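# Release all three fixture clamps, leaving parts in place

## Task

Open every one of the fixture's three clamps all the way without shifting the parts they hold. A clamp counts as open only if it stays open by itself once the robot lets go, not if the gripper is still holding it there.

## Robot and tools

Robot: a single 7-joint Kinova Gen3 arm on a base that may sit slightly tilted on the table, with a Robotiq 2F-85 two-finger parallel gripper. There is only one arm, so every motion argument describes that single gripper.

Frames. Results report the gripper in the scene frame. Its origin is on the tabletop straight under the arm's base, +z is up, and +y is to the left when facing along +x. The pose is given as end_effector_position (metres) and end_effector_quat_wxyz. That point lies midway between the pads when they are closed. Closed fingertips stick out about 19 mm past it, open ones about 6 mm. The printed position can be slightly wrong, more so at long reach. Motion commands use the gripper's own axes: +z runs along the fingers away from the wrist, and the pads close along y. Closing also pushes the fingertips roughly 13 mm further out, so leave that much clearance above a surface.

Row format. Both motion tools take rows of 9 numbers, each in [-1, 1], in this order: dx, dy, dz, rx, ry, rz, position, force_limit, speed.
- dx, dy, dz, rx, ry, rz are an offset, not an absolute pose. They are expressed in the gripper's own axes and scaled so that 1.0 equals 0.6 m of travel or 180 degrees. rx, ry, rz form one rotation vector.
- position is an absolute finger setting. +1 is fully open (85 mm gap), about -0.8 is pads touching, and -1 keeps closing until something blocks the fingers.
- force_limit sets the pad force. On a 40 mm object closed slowly this is about 20 N at -1, 128 N at 0 and 235 N at +1. Thin or tiny objects get less, and a fast close adds up to about 12 N.
- speed sets how fast the finger gap changes: about 20 mm/s at -1, 85 at 0 and 150 at +1.

execute_actions(actions): actions is a list of actions. Each action is a list of up to 15 rows, and each row is one control step of 1/30 s. If an action has fewer than 15 rows, its last row repeats to fill the 15 steps. Every row in an action is an offset from the gripper's measured pose at the start of that action, not from the row before. For the first action in a call, that start pose is the last pose reported in this scene. An empty list only returns the state and images.

Each step's commanded pose is capped at 70 mm and 16 degrees from the measured pose. A distant target can therefore need several actions, and after an action the arm drifts at most to the last capped pose. If inverse kinematics cannot satisfy both position and orientation, position wins.

move(target, speed, blocking):
- target is one 9-number row. Its offset is taken from the pose in the latest result that shows a pose. The finger values in it are sent at the start.
- speed is the top path speed in m/s, from 0.002 to 0.5 (default 0.25). Rotation is capped at twice that value in rad/s.
- The path is straight and lasts 0.5 to 10 s. It does not avoid obstacles, the hand can overshoot speed near full arm extension, and it rotates the short way round.
- blocking=false returns after 0.5 s while the arm keeps moving. Until you see the move end, new rows and moves are refused, so call wait or stop first.
- The move: line reports how the move ended: done, off_target, moving, held or fault. It also lists any limits that acted: paced means the pose was clipped, and held means a check blocked some steps. It also gives the distance from the target.

wait(seconds): 0 to 10. The arm holds its last command, and a running move continues. stop(): brakes a running move, needing room if the arm was fast. The fingers keep going. zoom_image(camera, region): camera is cam_head_left, cam_head_right or cam_wrist (each 672x504). region is [x0, y0, x1, y1] in pixels from the top-left corner, at most 504x504. read_manual(section) only returns licence texts. finished_scene(scene): pass the current scene number once the clamps are open and stable. This cannot be undone.

Result lines:
- object_status: 0 moving, 1 stopped while opening, 2 stopped while closing (a grip), 3 reached the requested position or pads met.
- Any new position value resets object_status to 0. Stopped fingers ignore new force or speed until position changes by at least 0.01.
- position_measured is in counts: 3 is open, 78 is about 60 mm, 130 is 40 mm, 180 is 20 mm, 230 is pads together.
- Hand target is where the controller is currently driving the hand.
- A pose unreachable line means the clearance check altered or blocked the command. Any post under the base counts as part of the arm for this check.
- HELD in step readings marks a throttled step.

Joint ranges in rad: waist and both roll joints ±6.283, shoulder ±2.250, elbow ±2.580, wrist pitch ±2.100. Load limits are 47.5 N m for the first four joints and 29.9 N m for the three wrist joints, and they include any held weight.

Avoid:
- Torque faults. Contact torque at a joint's limit freezes the arm for 10 s and skips the rest of the call. Approach slowly, and do not aim far past the point of contact, because faster moves and deeper targets press harder.
- Overheating. Holding loads heats the motors. MOTOR HOT appears from 60 °C, and at 75 °C an OVER-TEMPERATURE FAULT makes the arm sag.
- Knocking anything off the table, dropping parts, slamming or hard pushes.

Other notes:
- A held part may get a brief tug now and then.
- The arm holds its last command while you think.
- To grip, send position -1 and check for object_status 2.
- At the end, release each clamp so it stays open without the robot holding it.

Each tool is called after "Emit:" by a JSON object that holds its "name" and its "arguments".

## Session

Emit:
{"name": "execute_actions", "arguments": {"actions": []}}

Scene clock: 0.00 s.
end_effector_position=(+0.5577, +0.1822, +0.1789) position_measured=3 object_status=3 end_effector_quat_wxyz=(+0.469, +0.725, +0.101, +0.494)
Joint positions: [-0.85   0.692  0.021  2.143  1.678  1.345  2.17 ]
Joint velocities: [-0.     0.001  0.    -0.     0.    -0.    -0.001]
Motor temperatures (°C, as the motors report them): [30 23 25 25 32 37 42]
Hand target: +0.558, +0.182, +0.179; +0.469, +0.725, +0.101, +0.494

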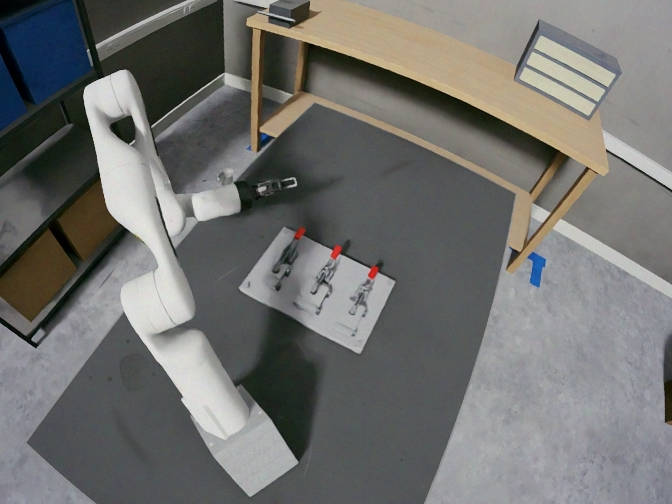

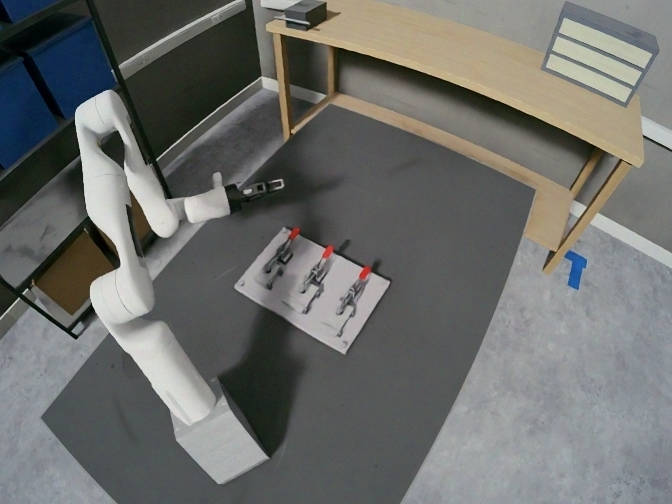

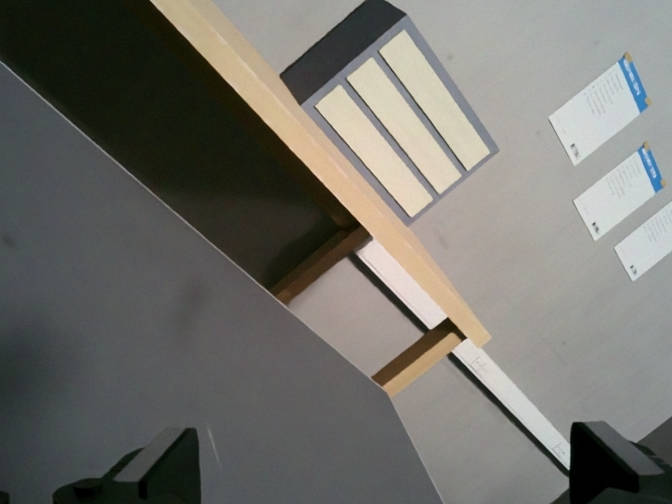

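Emit:
{"name": "zoom_image", "arguments": {"camera": "cam_head_left", "region": [220, 210, 420, 360]}}

Emit:
{"name": "zoom_image", "arguments": {"camera": "cam_head_right", "region": [220, 210, 420, 360]}}

Region (220, 210, 420, 360) of cam_head_left's 672x504 image, scaled by 2.520, with more detail than that image has; it fills the top 378 rows of this view, and the rest is white.

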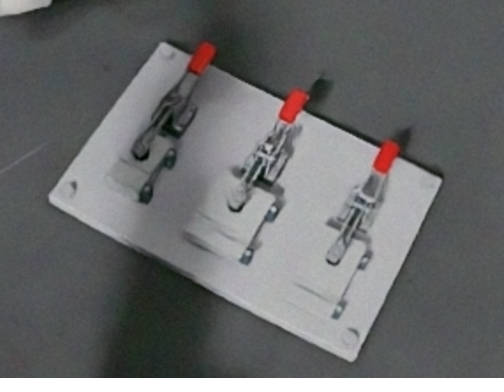

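Region (220, 210, 420, 360) of cam_head_right's 672x504 image, scaled by 2.520, with more detail than that image has; it fills the top 378 rows of this view, and the rest is white.

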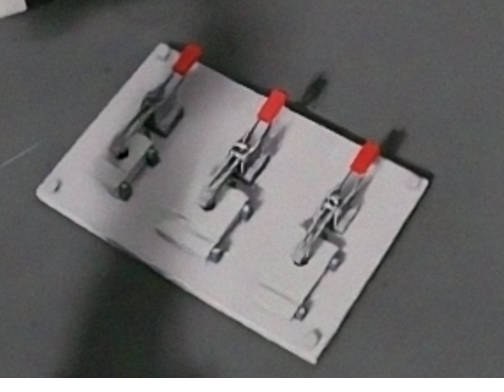

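Emit:
{"name": "move", "arguments": {"target": [-0.097,0.443,0.0095,0.329,-0.347,0.071,1,0,0], "speed": 0.3}}

Scene clock: 3.57 s.
end_effector_position=(+0.4499, +0.0024, +0.3496) position_measured=3 object_status=3 end_effector_quat_wxyz=(+0.001, +1.000, -0.001, +0.001)
Joint positions: [ 0.318  0.412  0.578  1.696  2.37  -1.457  2.673]
Joint velocities: [ 0.002  0.004  0.001 -0.    -0.001 -0.    -0.001]
Motor temperatures (°C, as the motors report them): [30 23 25 25 32 37 42]
Hand target: +0.450, +0.002, +0.349; +0.001, +1.000, -0.001, +0.001
Off the commanded pose: 0.002 m, 0 deg.
move: done

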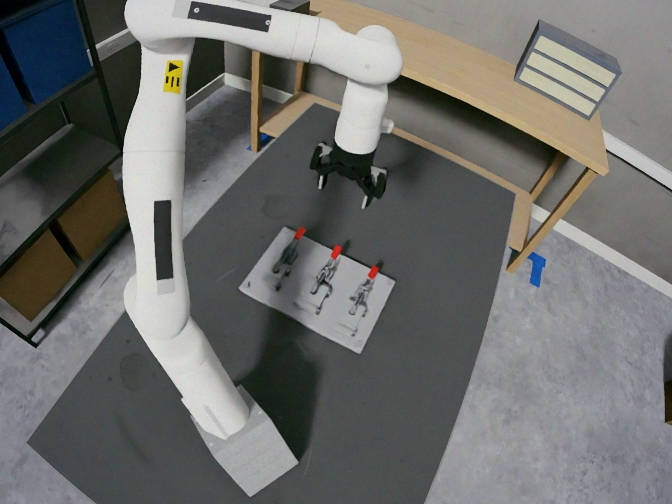

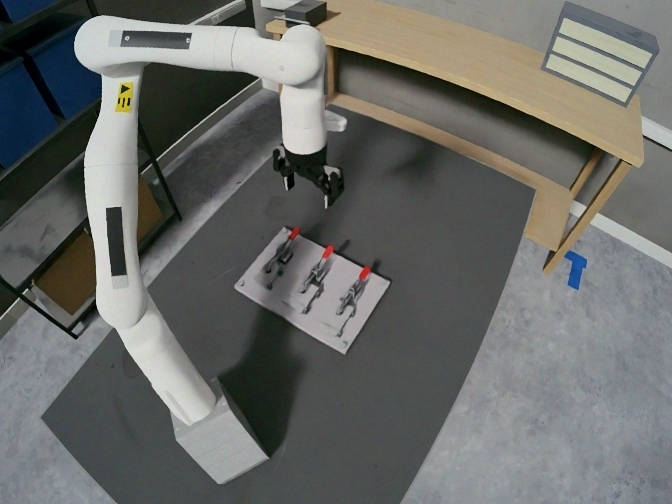

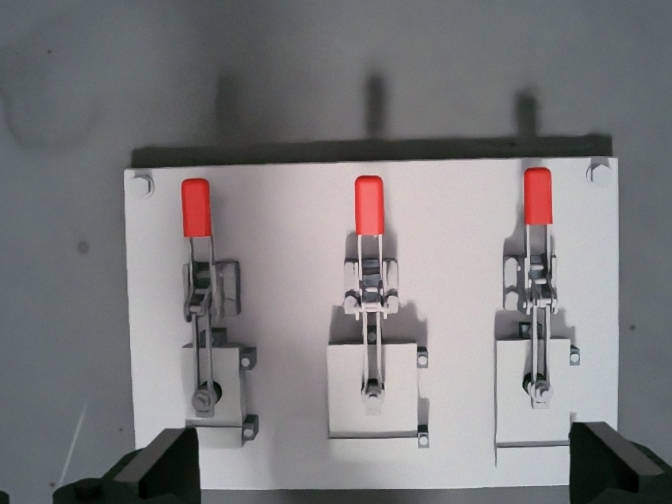

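Emit:
{"name": "move", "arguments": {"target": [0.08,0,0.25,0,0,0,1,0,0], "speed": 0.3}}

Scene clock: 4.80 s.
end_effector_position=(+0.4979, +0.0019, +0.2001) position_measured=3 object_status=3 end_effector_quat_wxyz=(+0.001, +1.000, -0.001, +0.001)
Joint positions: [ 0.174  0.61   0.463  1.784  2.16  -1.153  2.71 ]
Joint velocities: [-0.     0.006 -0.002 -0.     0.001  0.001  0.   ]
Motor temperatures (°C, as the motors report them): [30 23 25 25 32 37 42]
Hand target: +0.498, +0.002, +0.200; +0.001, +1.000, -0.001, +0.001
Off the commanded pose: 0.000 m, 0 deg.
move: done

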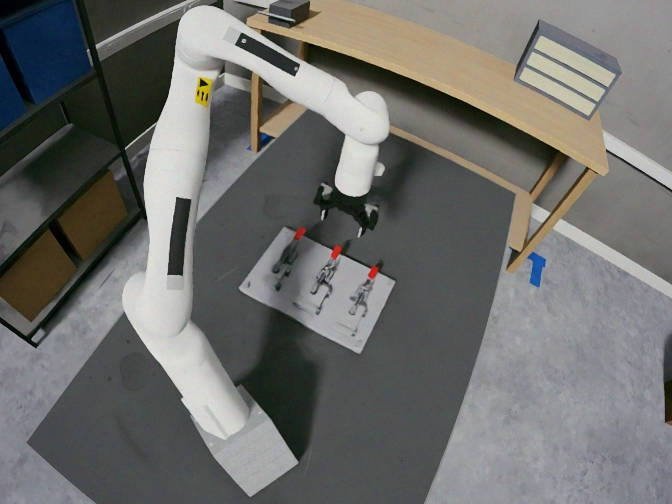

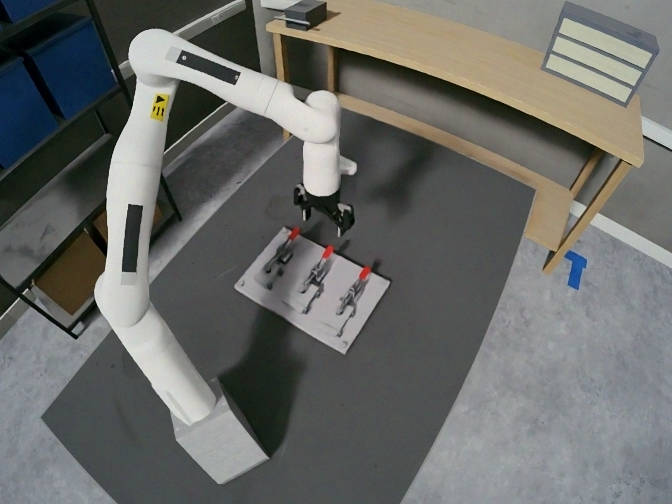

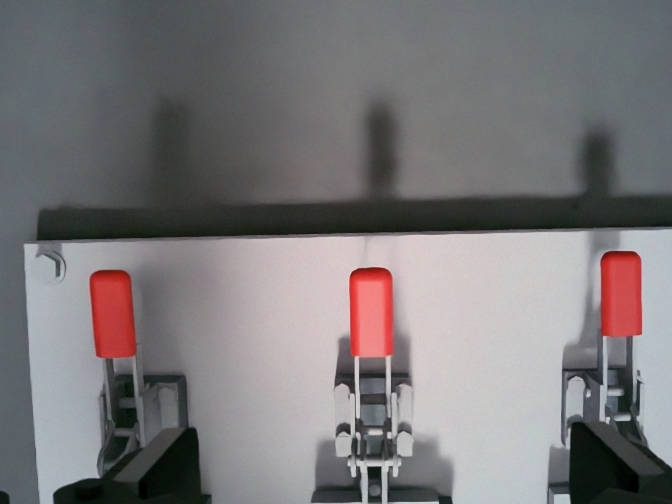

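Emit:
{"name": "move", "arguments": {"target": [0.02,-0.005,0.18,0,0,0,0.2,0,0], "speed": 0.2}}

Emit:
{"name": "zoom_image", "arguments": {"camera": "cam_head_left", "region": [260, 190, 420, 310]}}

Emit:
{"name": "zoom_image", "arguments": {"camera": "cam_head_right", "region": [250, 190, 410, 310]}}

Scene clock: 6.10 s.
end_effector_position=(+0.5103, +0.0045, +0.0926) position_measured=104 object_status=3 end_effector_quat_wxyz=(+0.001, +1.000, -0.001, +0.001)
Joint positions: [ 0.097  0.771  0.363  1.81   1.975 -0.964  2.795]
Joint velocities: [-0.001  0.007 -0.002 -0.     0.001  0.001 -0.001]
Motor temperatures (°C, as the motors report them): [30 23 25 25 32 37 42]
Hand target: +0.510, +0.004, +0.092; +0.001, +1.000, -0.002, +0.001
Off the commanded pose: 0.001 m, 0 deg.
move: done

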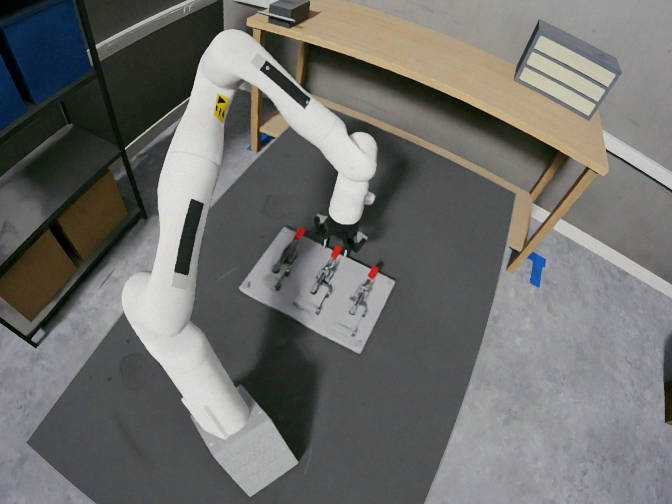

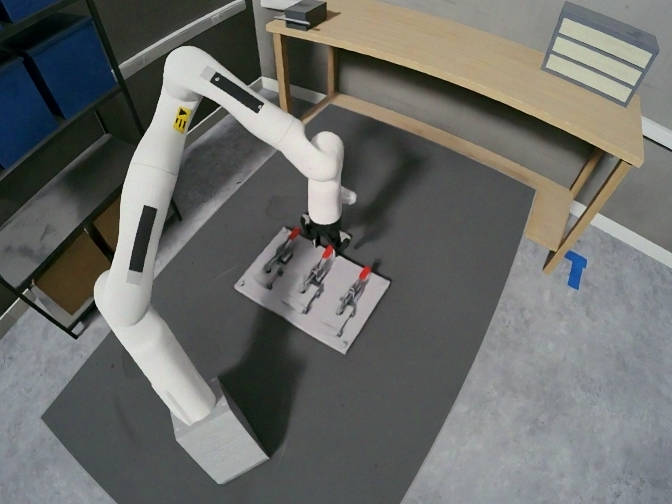

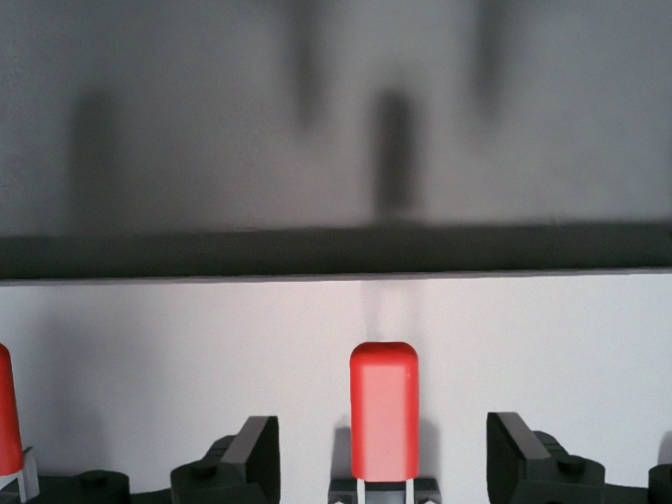

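Region (260, 190, 420, 310) of cam_head_left's 672x504 image, scaled by 3.150, with more detail than that image has; it fills the top 378 rows of this view, and the rest is white.

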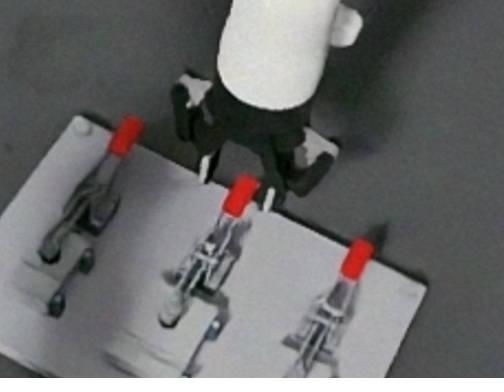

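Region (250, 190, 410, 310) of cam_head_right's 672x504 image, scaled by 3.150, with more detail than that image has; it fills the top 378 rows of this view, and the rest is white.

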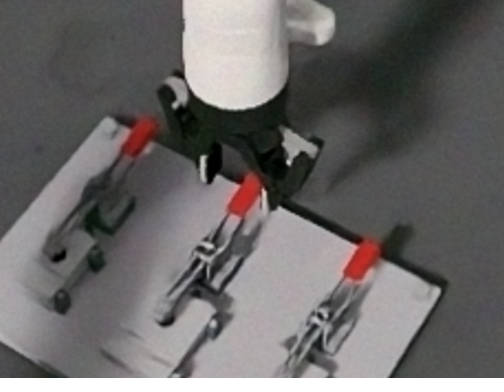

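Emit:
{"name": "move", "arguments": {"target": [0,0,0.07,0,0,0,-0.2,0,0], "speed": 0.08}}

Emit:
{"name": "execute_actions", "arguments": {"actions": [[[0,0,0,0,0,0,-1,-0.5,-0.5]],[[0,0,0,0,0,0,-1,-0.5,-0.5]]]}}

Emit:
{"name": "zoom_image", "arguments": {"camera": "cam_head_right", "region": [250, 190, 410, 310]}}

Scene clock: 7.20 s.
end_effector_position=(+0.5105, +0.0044, +0.0508) position_measured=154 object_status=3 end_effector_quat_wxyz=(+0.001, +1.000, -0.001, +0.001)
Joint positions: [ 0.075  0.84   0.319  1.811  1.896 -0.897  2.843]
Joint velocities: [ 0.     0.003 -0.    -0.     0.001  0.001  0.001]
Motor temperatures (°C, as the motors report them): [30 23 25 25 32 37 42]
Hand target: +0.510, +0.004, +0.051; +0.001, +1.000, -0.001, +0.001
Off the commanded pose: 0.000 m, 0 deg.
move: done

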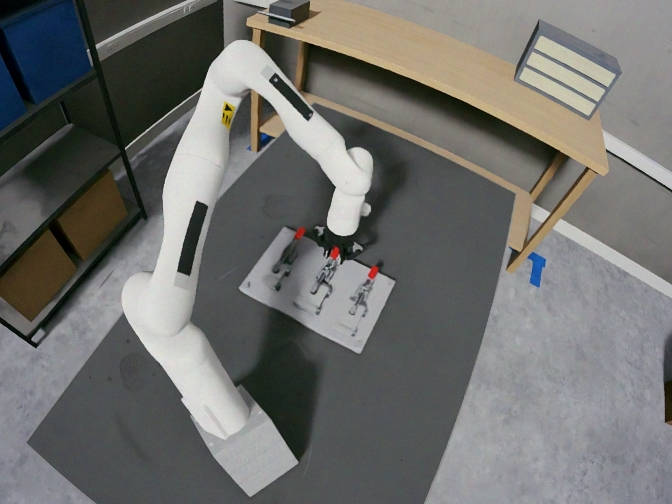

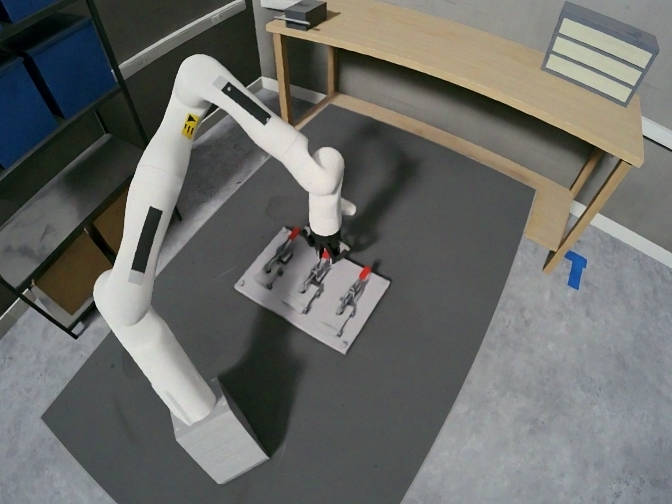

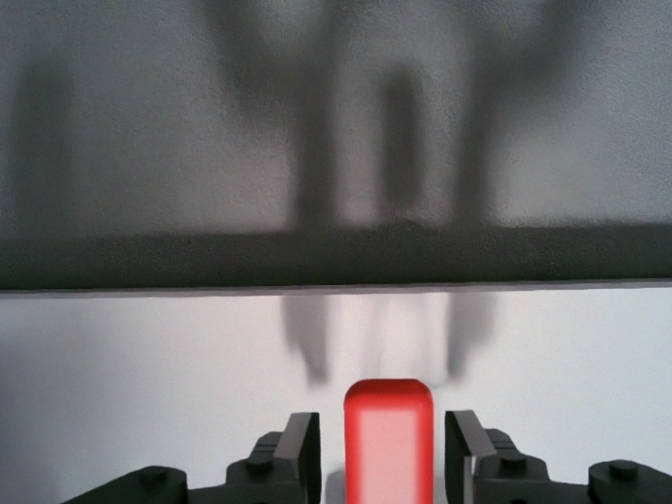

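Scene clock: 8.20 s.
end_effector_position=(+0.5105, +0.0035, +0.0510) position_measured=188 object_status=2 end_effector_quat_wxyz=(+0.002, +1.000, -0.002, +0.001)
Joint positions: [ 0.076  0.84   0.319  1.811  1.896 -0.896  2.843]
Joint velocities: [ 0.    -0.     0.    -0.    -0.    -0.001 -0.   ]
Motor temperatures (°C, as the motors report them): [30 23 25 25 32 37 42]
Hand target: +0.511, +0.004, +0.051; +0.002, +1.000, -0.002, +0.001
Off the commanded pose: 0.000 m, 0 deg.
Step readings (end_effector_position; steps 1 to 15: 1st action; 16 to 30: 2nd action):
0: (+0.5105, +0.0044, +0.0508)
1: (+0.5105, +0.0045, +0.0508)
2: (+0.5106, +0.0045, +0.0509)
4: (+0.5106, +0.0045, +0.0509)
8: (+0.5105, +0.0041, +0.0509)
15: (+0.5105, +0.0036, +0.0510)
16: (+0.5105, +0.0034, +0.0510)
17: (+0.5105, +0.0035, +0.0510)
19: (+0.5105, +0.0035, +0.0510)
23: (+0.5105, +0.0035, +0.0510)
30: end_effector_position above

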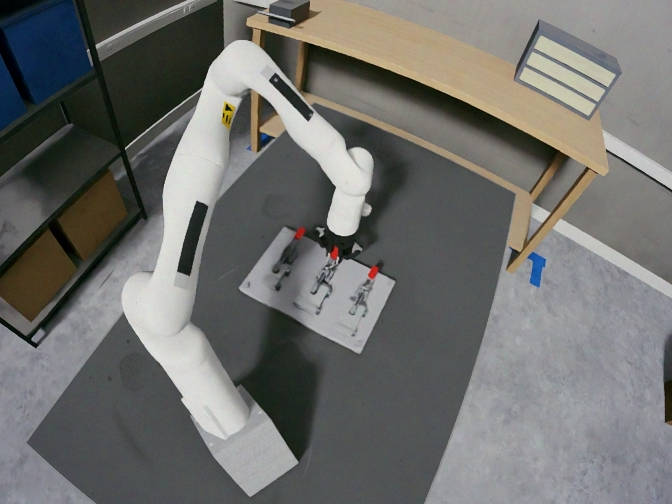

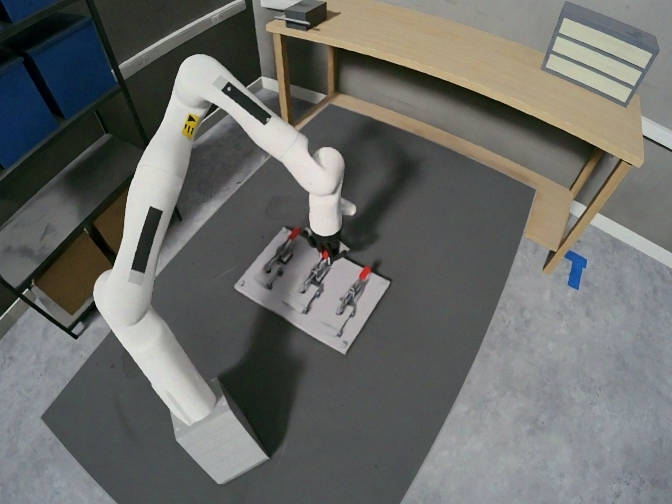

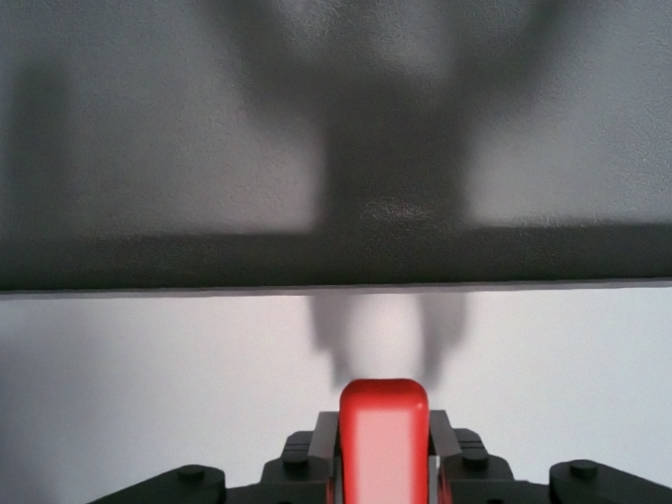

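Region (250, 190, 410, 310) of cam_head_right's 672x504 image, scaled by 3.150, with more detail than that image has; it fills the top 378 rows of this view, and the rest is white.

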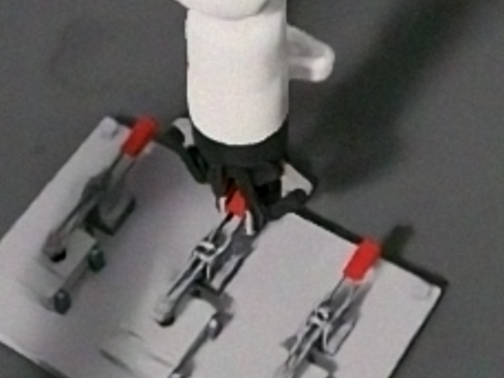

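Emit:
{"name": "move", "arguments": {"target": [-0.008,0,-0.04,0,0.1,0,-1,-0.5,-0.5], "speed": 0.1}}

Emit:
{"name": "zoom_image", "arguments": {"camera": "cam_head_right", "region": [250, 190, 410, 310]}}

Emit:
{"name": "zoom_image", "arguments": {"camera": "cam_head_left", "region": [260, 190, 420, 310]}}

Scene clock: 10.23 s.
end_effector_position=(+0.4984, +0.0035, +0.0676) position_measured=188 object_status=2 end_effector_quat_wxyz=(+0.001, +0.989, -0.003, +0.148)
Joint positions: [ 0.203  0.784  0.19   2.137  1.313 -0.813  3.501]
Joint velocities: [ 0.007 -0.002 -0.009  0.    -0.001  0.004  0.003]
Motor temperatures (°C, as the motors report them): [30 23 25 25 32 37 42]
Hand target: +0.506, +0.003, +0.075; +0.002, +0.987, -0.001, +0.158
Off the commanded pose: 0.010 m, 1 deg.
move: off_target

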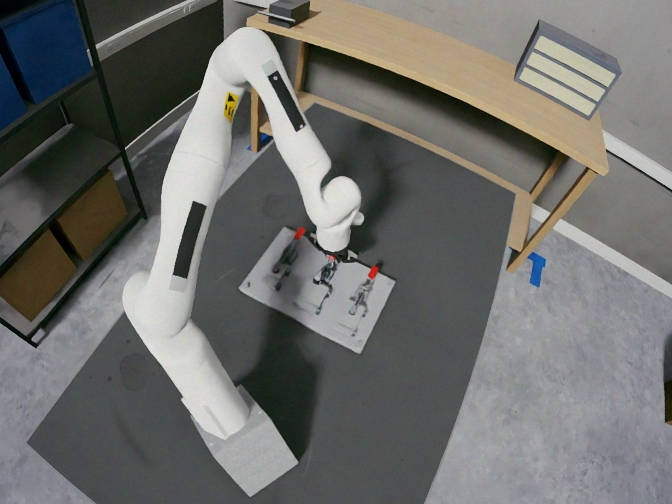

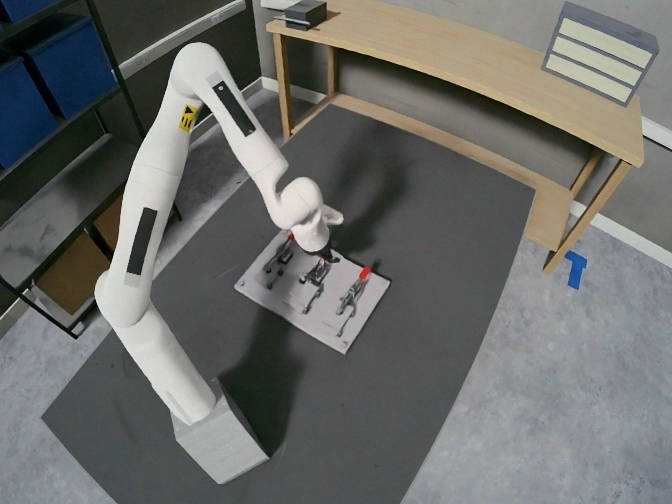

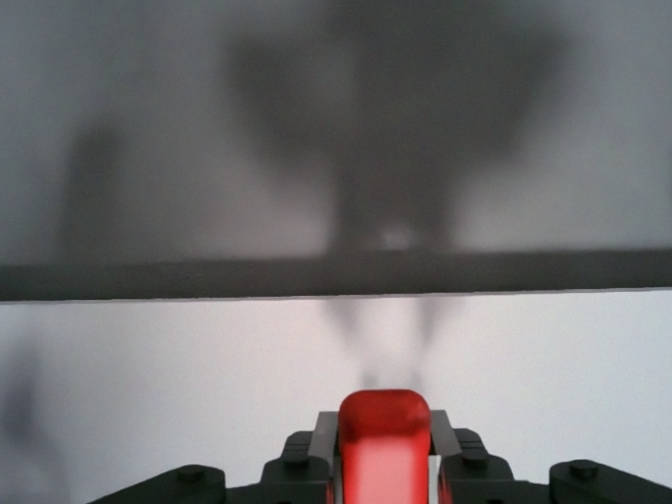

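Region (250, 190, 410, 310) of cam_head_right's 672x504 image, scaled by 3.150, with more detail than that image has; it fills the top 378 rows of this view, and the rest is white.

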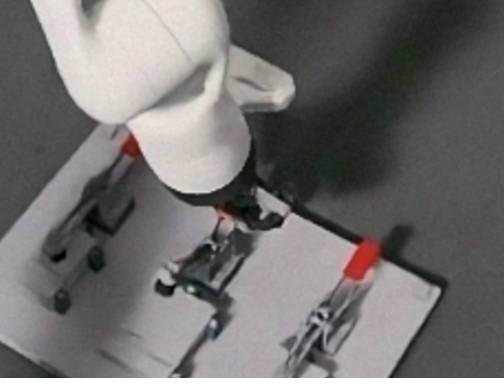

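Region (260, 190, 420, 310) of cam_head_left's 672x504 image, scaled by 3.150, with more detail than that image has; it fills the top 378 rows of this view, and the rest is white.

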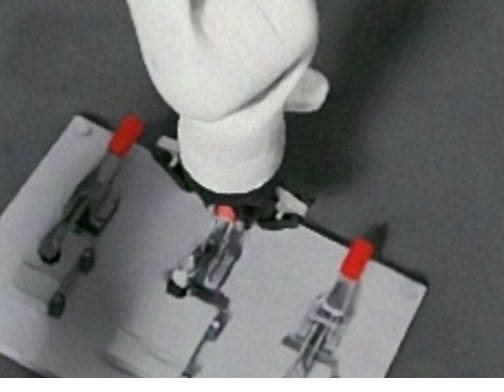

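Emit:
{"name": "move", "arguments": {"target": [-0.030,0,-0.034,0,0.06,0,-1,-0.5,-0.5], "speed": 0.08}}

Emit:
{"name": "zoom_image", "arguments": {"camera": "cam_head_left", "region": [260, 190, 420, 310]}}

Scene clock: 11.93 s.
end_effector_position=(+0.4783, +0.0035, +0.0763) position_measured=188 object_status=2 end_effector_quat_wxyz=(+0.001, +0.971, +0.000, +0.239)
Joint positions: [ 0.236  0.853  0.187  2.347  0.95  -1.049  3.938]
Joint velocities: [ 0.008  0.    -0.009  0.    -0.002  0.002  0.005]
Motor temperatures (°C, as the motors report them): [30 23 25 25 32 37 42]
Hand target: +0.475, +0.004, +0.082; +0.002, +0.971, -0.003, +0.241
Off the commanded pose: 0.006 m, 0 deg.
move: off_target

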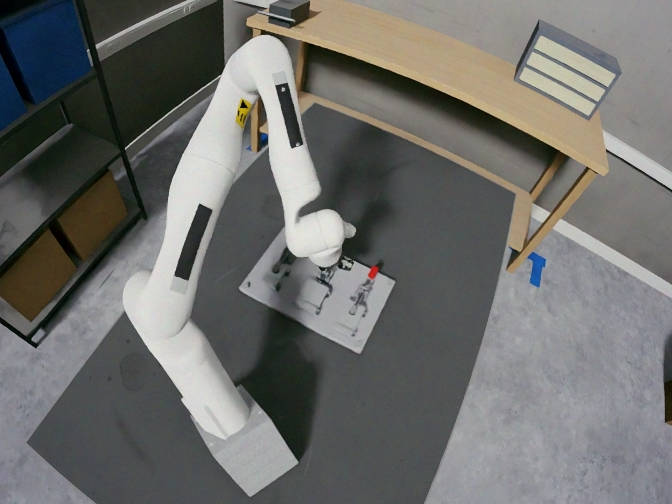

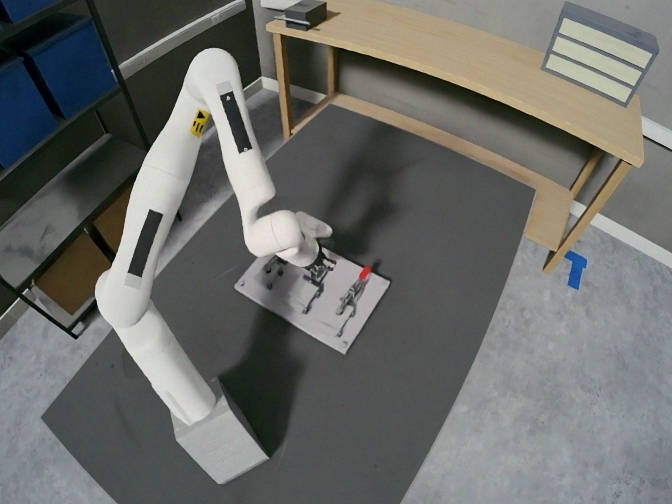

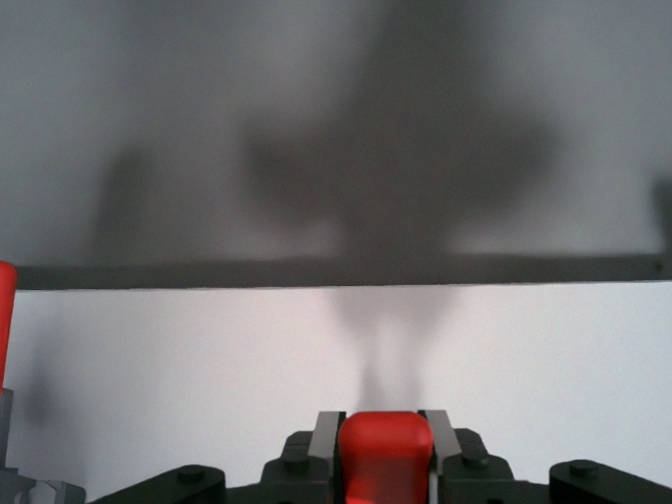

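Region (260, 190, 420, 310) of cam_head_left's 672x504 image, scaled by 3.150, with more detail than that image has; it fills the top 378 rows of this view, and the rest is white.

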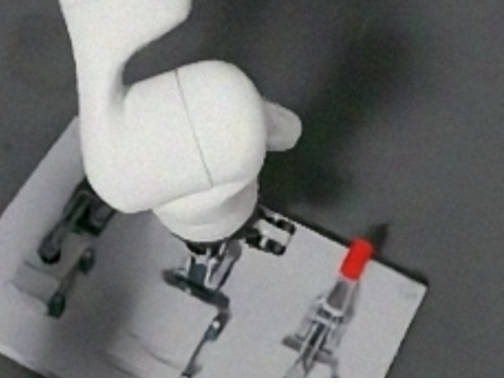

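Emit:
{"name": "execute_actions", "arguments": {"actions": [[[0,0,0,0,0,0,0,-0.5,0.5]]]}}

Emit:
{"name": "move", "arguments": {"target": [0.1,0,-0.2,0,-0.154,0,0,-0.5,0], "speed": 0.2}}

Emit:
{"name": "zoom_image", "arguments": {"camera": "cam_head_left", "region": [260, 190, 420, 310]}}

Emit:
{"name": "zoom_image", "arguments": {"camera": "cam_head_right", "region": [250, 190, 410, 310]}}

Scene clock: 12.57 s.
end_effector_position=(+0.4783, +0.0035, +0.0762) position_measured=129 object_status=0 end_effector_quat_wxyz=(+0.001, +0.971, +0.000, +0.239)
Joint positions: [ 0.234  0.853  0.19   2.347  0.95  -1.05   3.937]
Joint velocities: [ 0.    -0.001  0.     0.     0.    -0.     0.   ]
Motor temperatures (°C, as the motors report them): [30 23 25 25 32 37 42]
Hand target: +0.478, +0.004, +0.076; +0.001, +0.971, +0.000, +0.239
Off the commanded pose: 0.000 m, 0 deg.
Step readings (end_effector_position):
0: (+0.4783, +0.0035, +0.0763)
1: (+0.4783, +0.0035, +0.0757)
2: (+0.4786, +0.0033, +0.0750)
4: (+0.4786, +0.0038, +0.0745)
8: (+0.4782, +0.0035, +0.0759)
15: end_effector_position above

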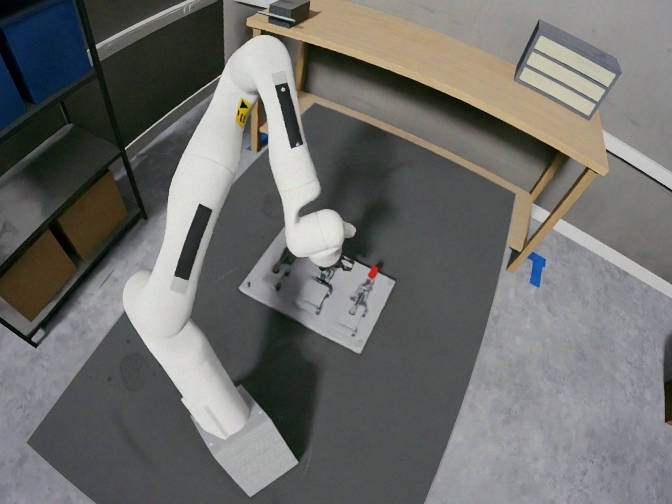

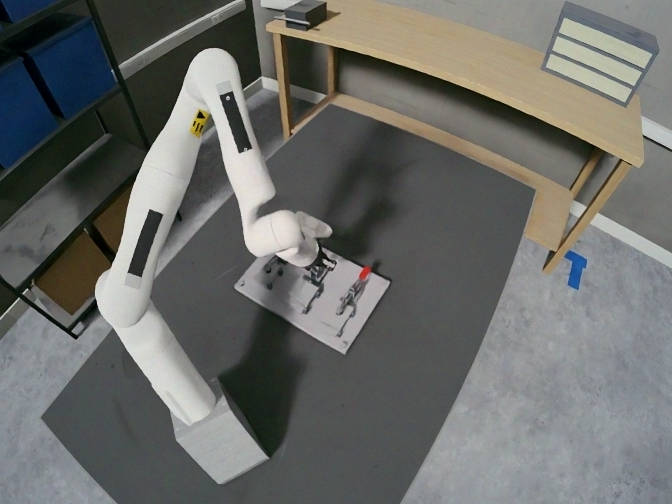

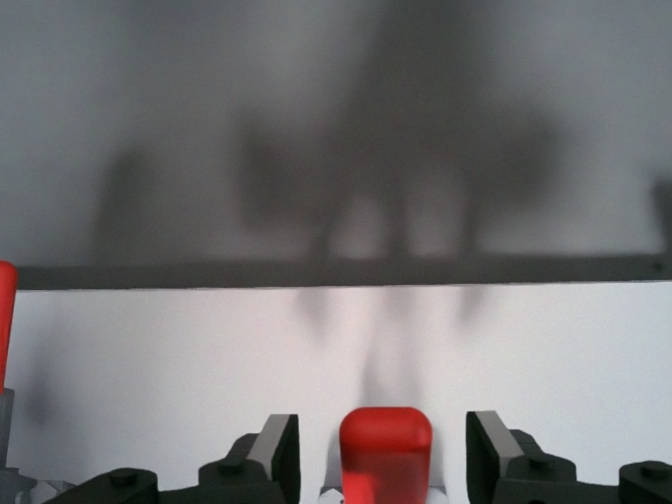

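Scene clock: 14.17 s.
end_effector_position=(+0.4757, +0.0043, +0.2101) position_measured=129 object_status=3 end_effector_quat_wxyz=(+0.001, +1.000, -0.000, -0.001)
Joint positions: [ 0.239  0.556  0.392  1.843  2.211 -1.116  2.715]
Joint velocities: [-0.001  0.001 -0.003 -0.003  0.001  0.001 -0.001]
Motor temperatures (°C, as the motors report them): [30 23 25 25 32 37 42]
Hand target: +0.476, +0.004, +0.210; +0.001, +1.000, -0.000, -0.001
Off the commanded pose: 0.001 m, 0 deg.
move: done

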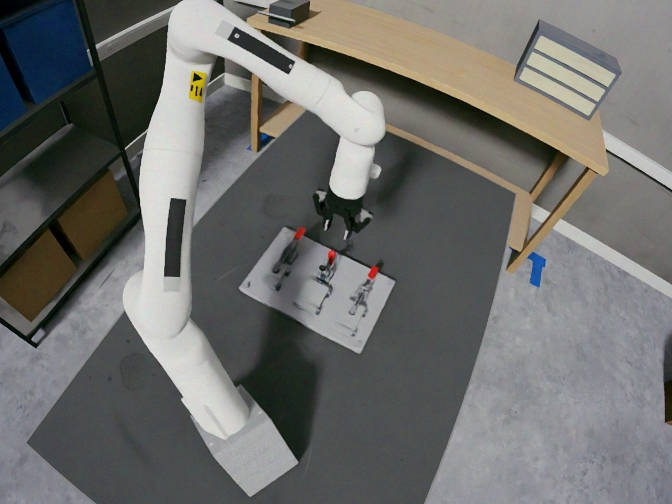

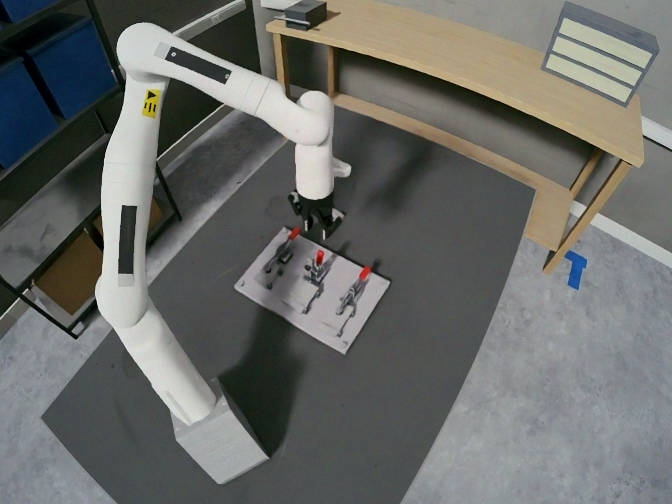

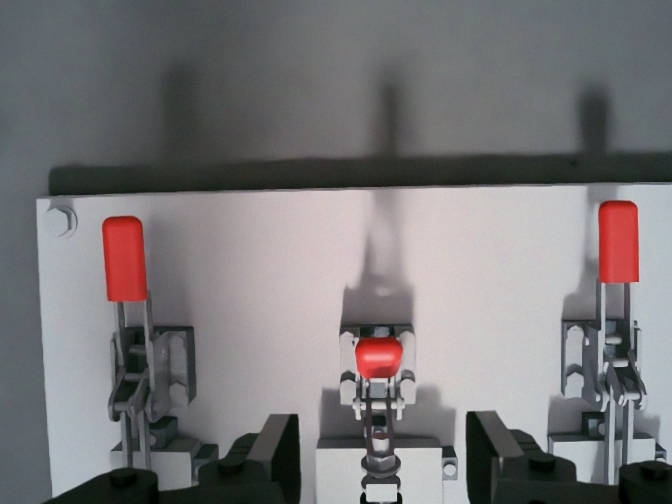

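Region (260, 190, 420, 310) of cam_head_left's 672x504 image, scaled by 3.150, with more detail than that image has; it fills the top 378 rows of this view, and the rest is white.

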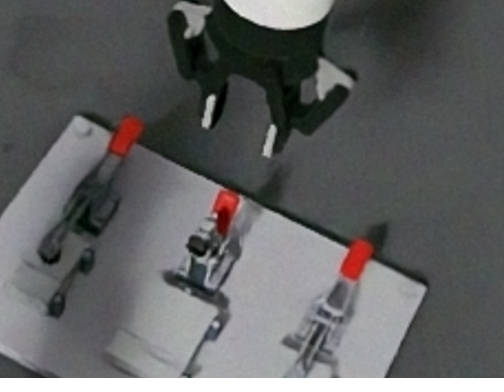

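Region (250, 190, 410, 310) of cam_head_right's 672x504 image, scaled by 3.150, with more detail than that image has; it fills the top 378 rows of this view, and the rest is white.

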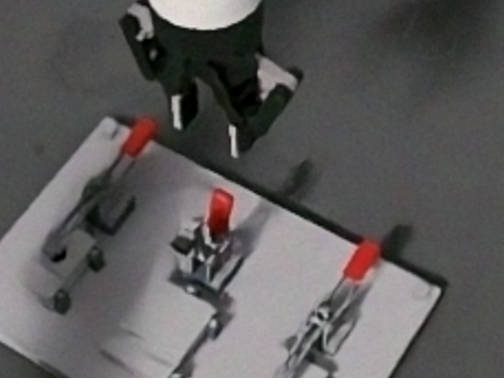

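Emit:
{"name": "move", "arguments": {"target": [0.075,0,0.19,0,0,0,-0.8,-0.5,0.5], "speed": 0.15}}

Emit:
{"name": "move", "arguments": {"target": [-0.075,0,0,0,0,0,-0.8,-0.5,0.5], "speed": 0.04}}

Emit:
{"name": "zoom_image", "arguments": {"camera": "cam_head_right", "region": [250, 190, 410, 310]}}

Scene clock: 15.50 s.
end_effector_position=(+0.5207, +0.0040, +0.0965) position_measured=229 object_status=3 end_effector_quat_wxyz=(+0.001, +1.000, -0.000, -0.001)
Joint positions: [ 0.144  0.763  0.294  1.768  2.041 -0.944  2.73 ]
Joint velocities: [-0.001  0.006 -0.002 -0.001  0.001  0.001 -0.   ]
Motor temperatures (°C, as the motors report them): [30 23 25 25 32 37 42]
Hand target: +0.521, +0.004, +0.096; +0.001, +1.000, -0.000, -0.001
Off the commanded pose: 0.001 m, 0 deg.
move: done

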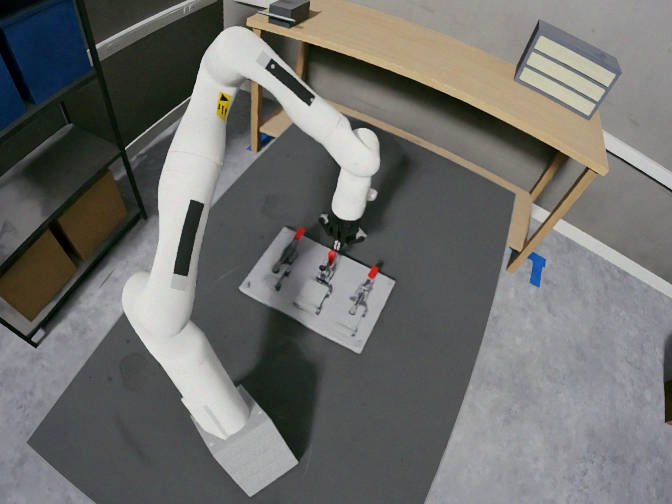

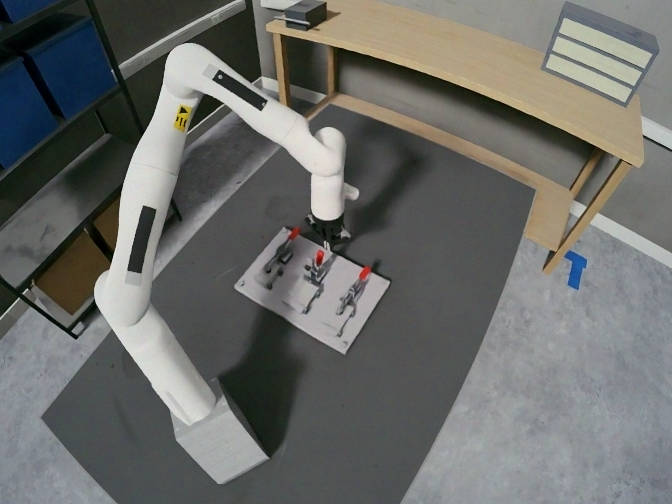

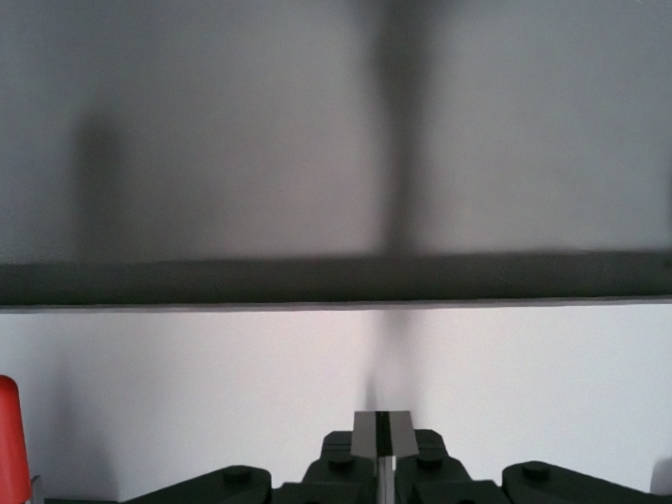

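Scene clock: 16.87 s.
end_effector_position=(+0.4867, +0.0043, +0.0993) position_measured=229 object_status=3 end_effector_quat_wxyz=(+0.003, +1.000, +0.003, +0.010)
Joint positions: [ 0.173  0.722  0.271  1.905  1.979 -0.88   2.864]
Joint velocities: [-0.002 -0.002  0.007  0.002 -0.003 -0.005  0.003]
Motor temperatures (°C, as the motors report them): [30 23 25 25 32 37 42]
Hand target: +0.476, +0.004, +0.097; +0.001, +1.000, -0.000, -0.000
Off the commanded pose: 0.011 m, 1 deg.
move: off_target

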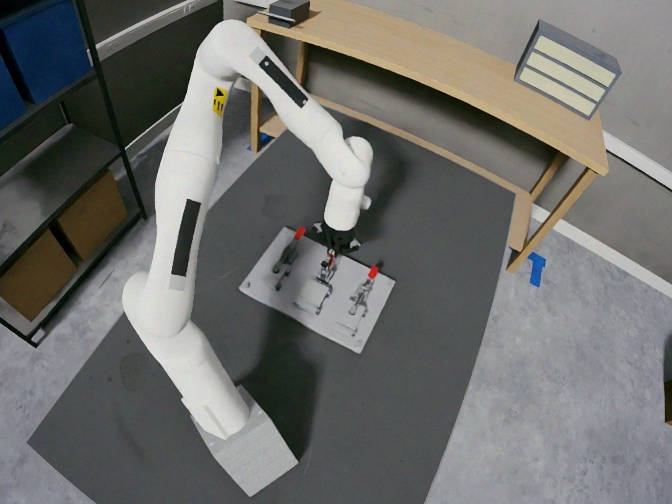

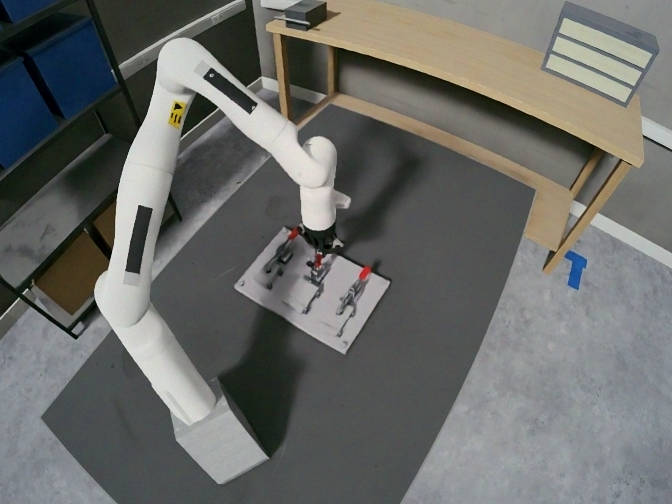

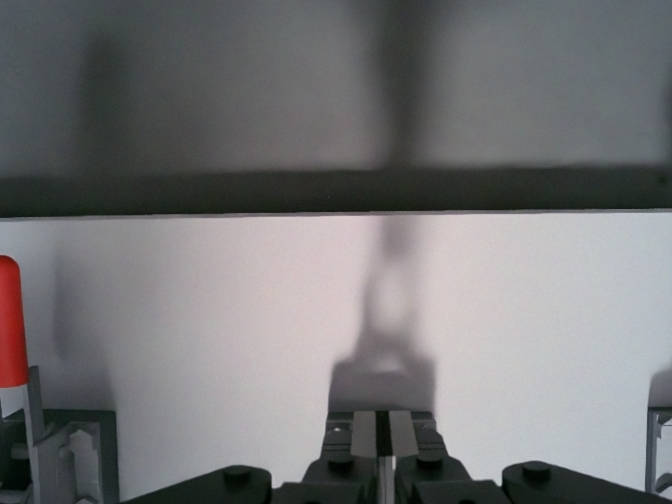

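Region (250, 190, 410, 310) of cam_head_right's 672x504 image, scaled by 3.150, with more detail than that image has; it fills the top 378 rows of this view, and the rest is white.

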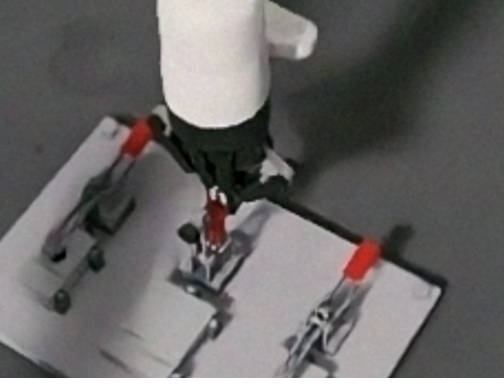

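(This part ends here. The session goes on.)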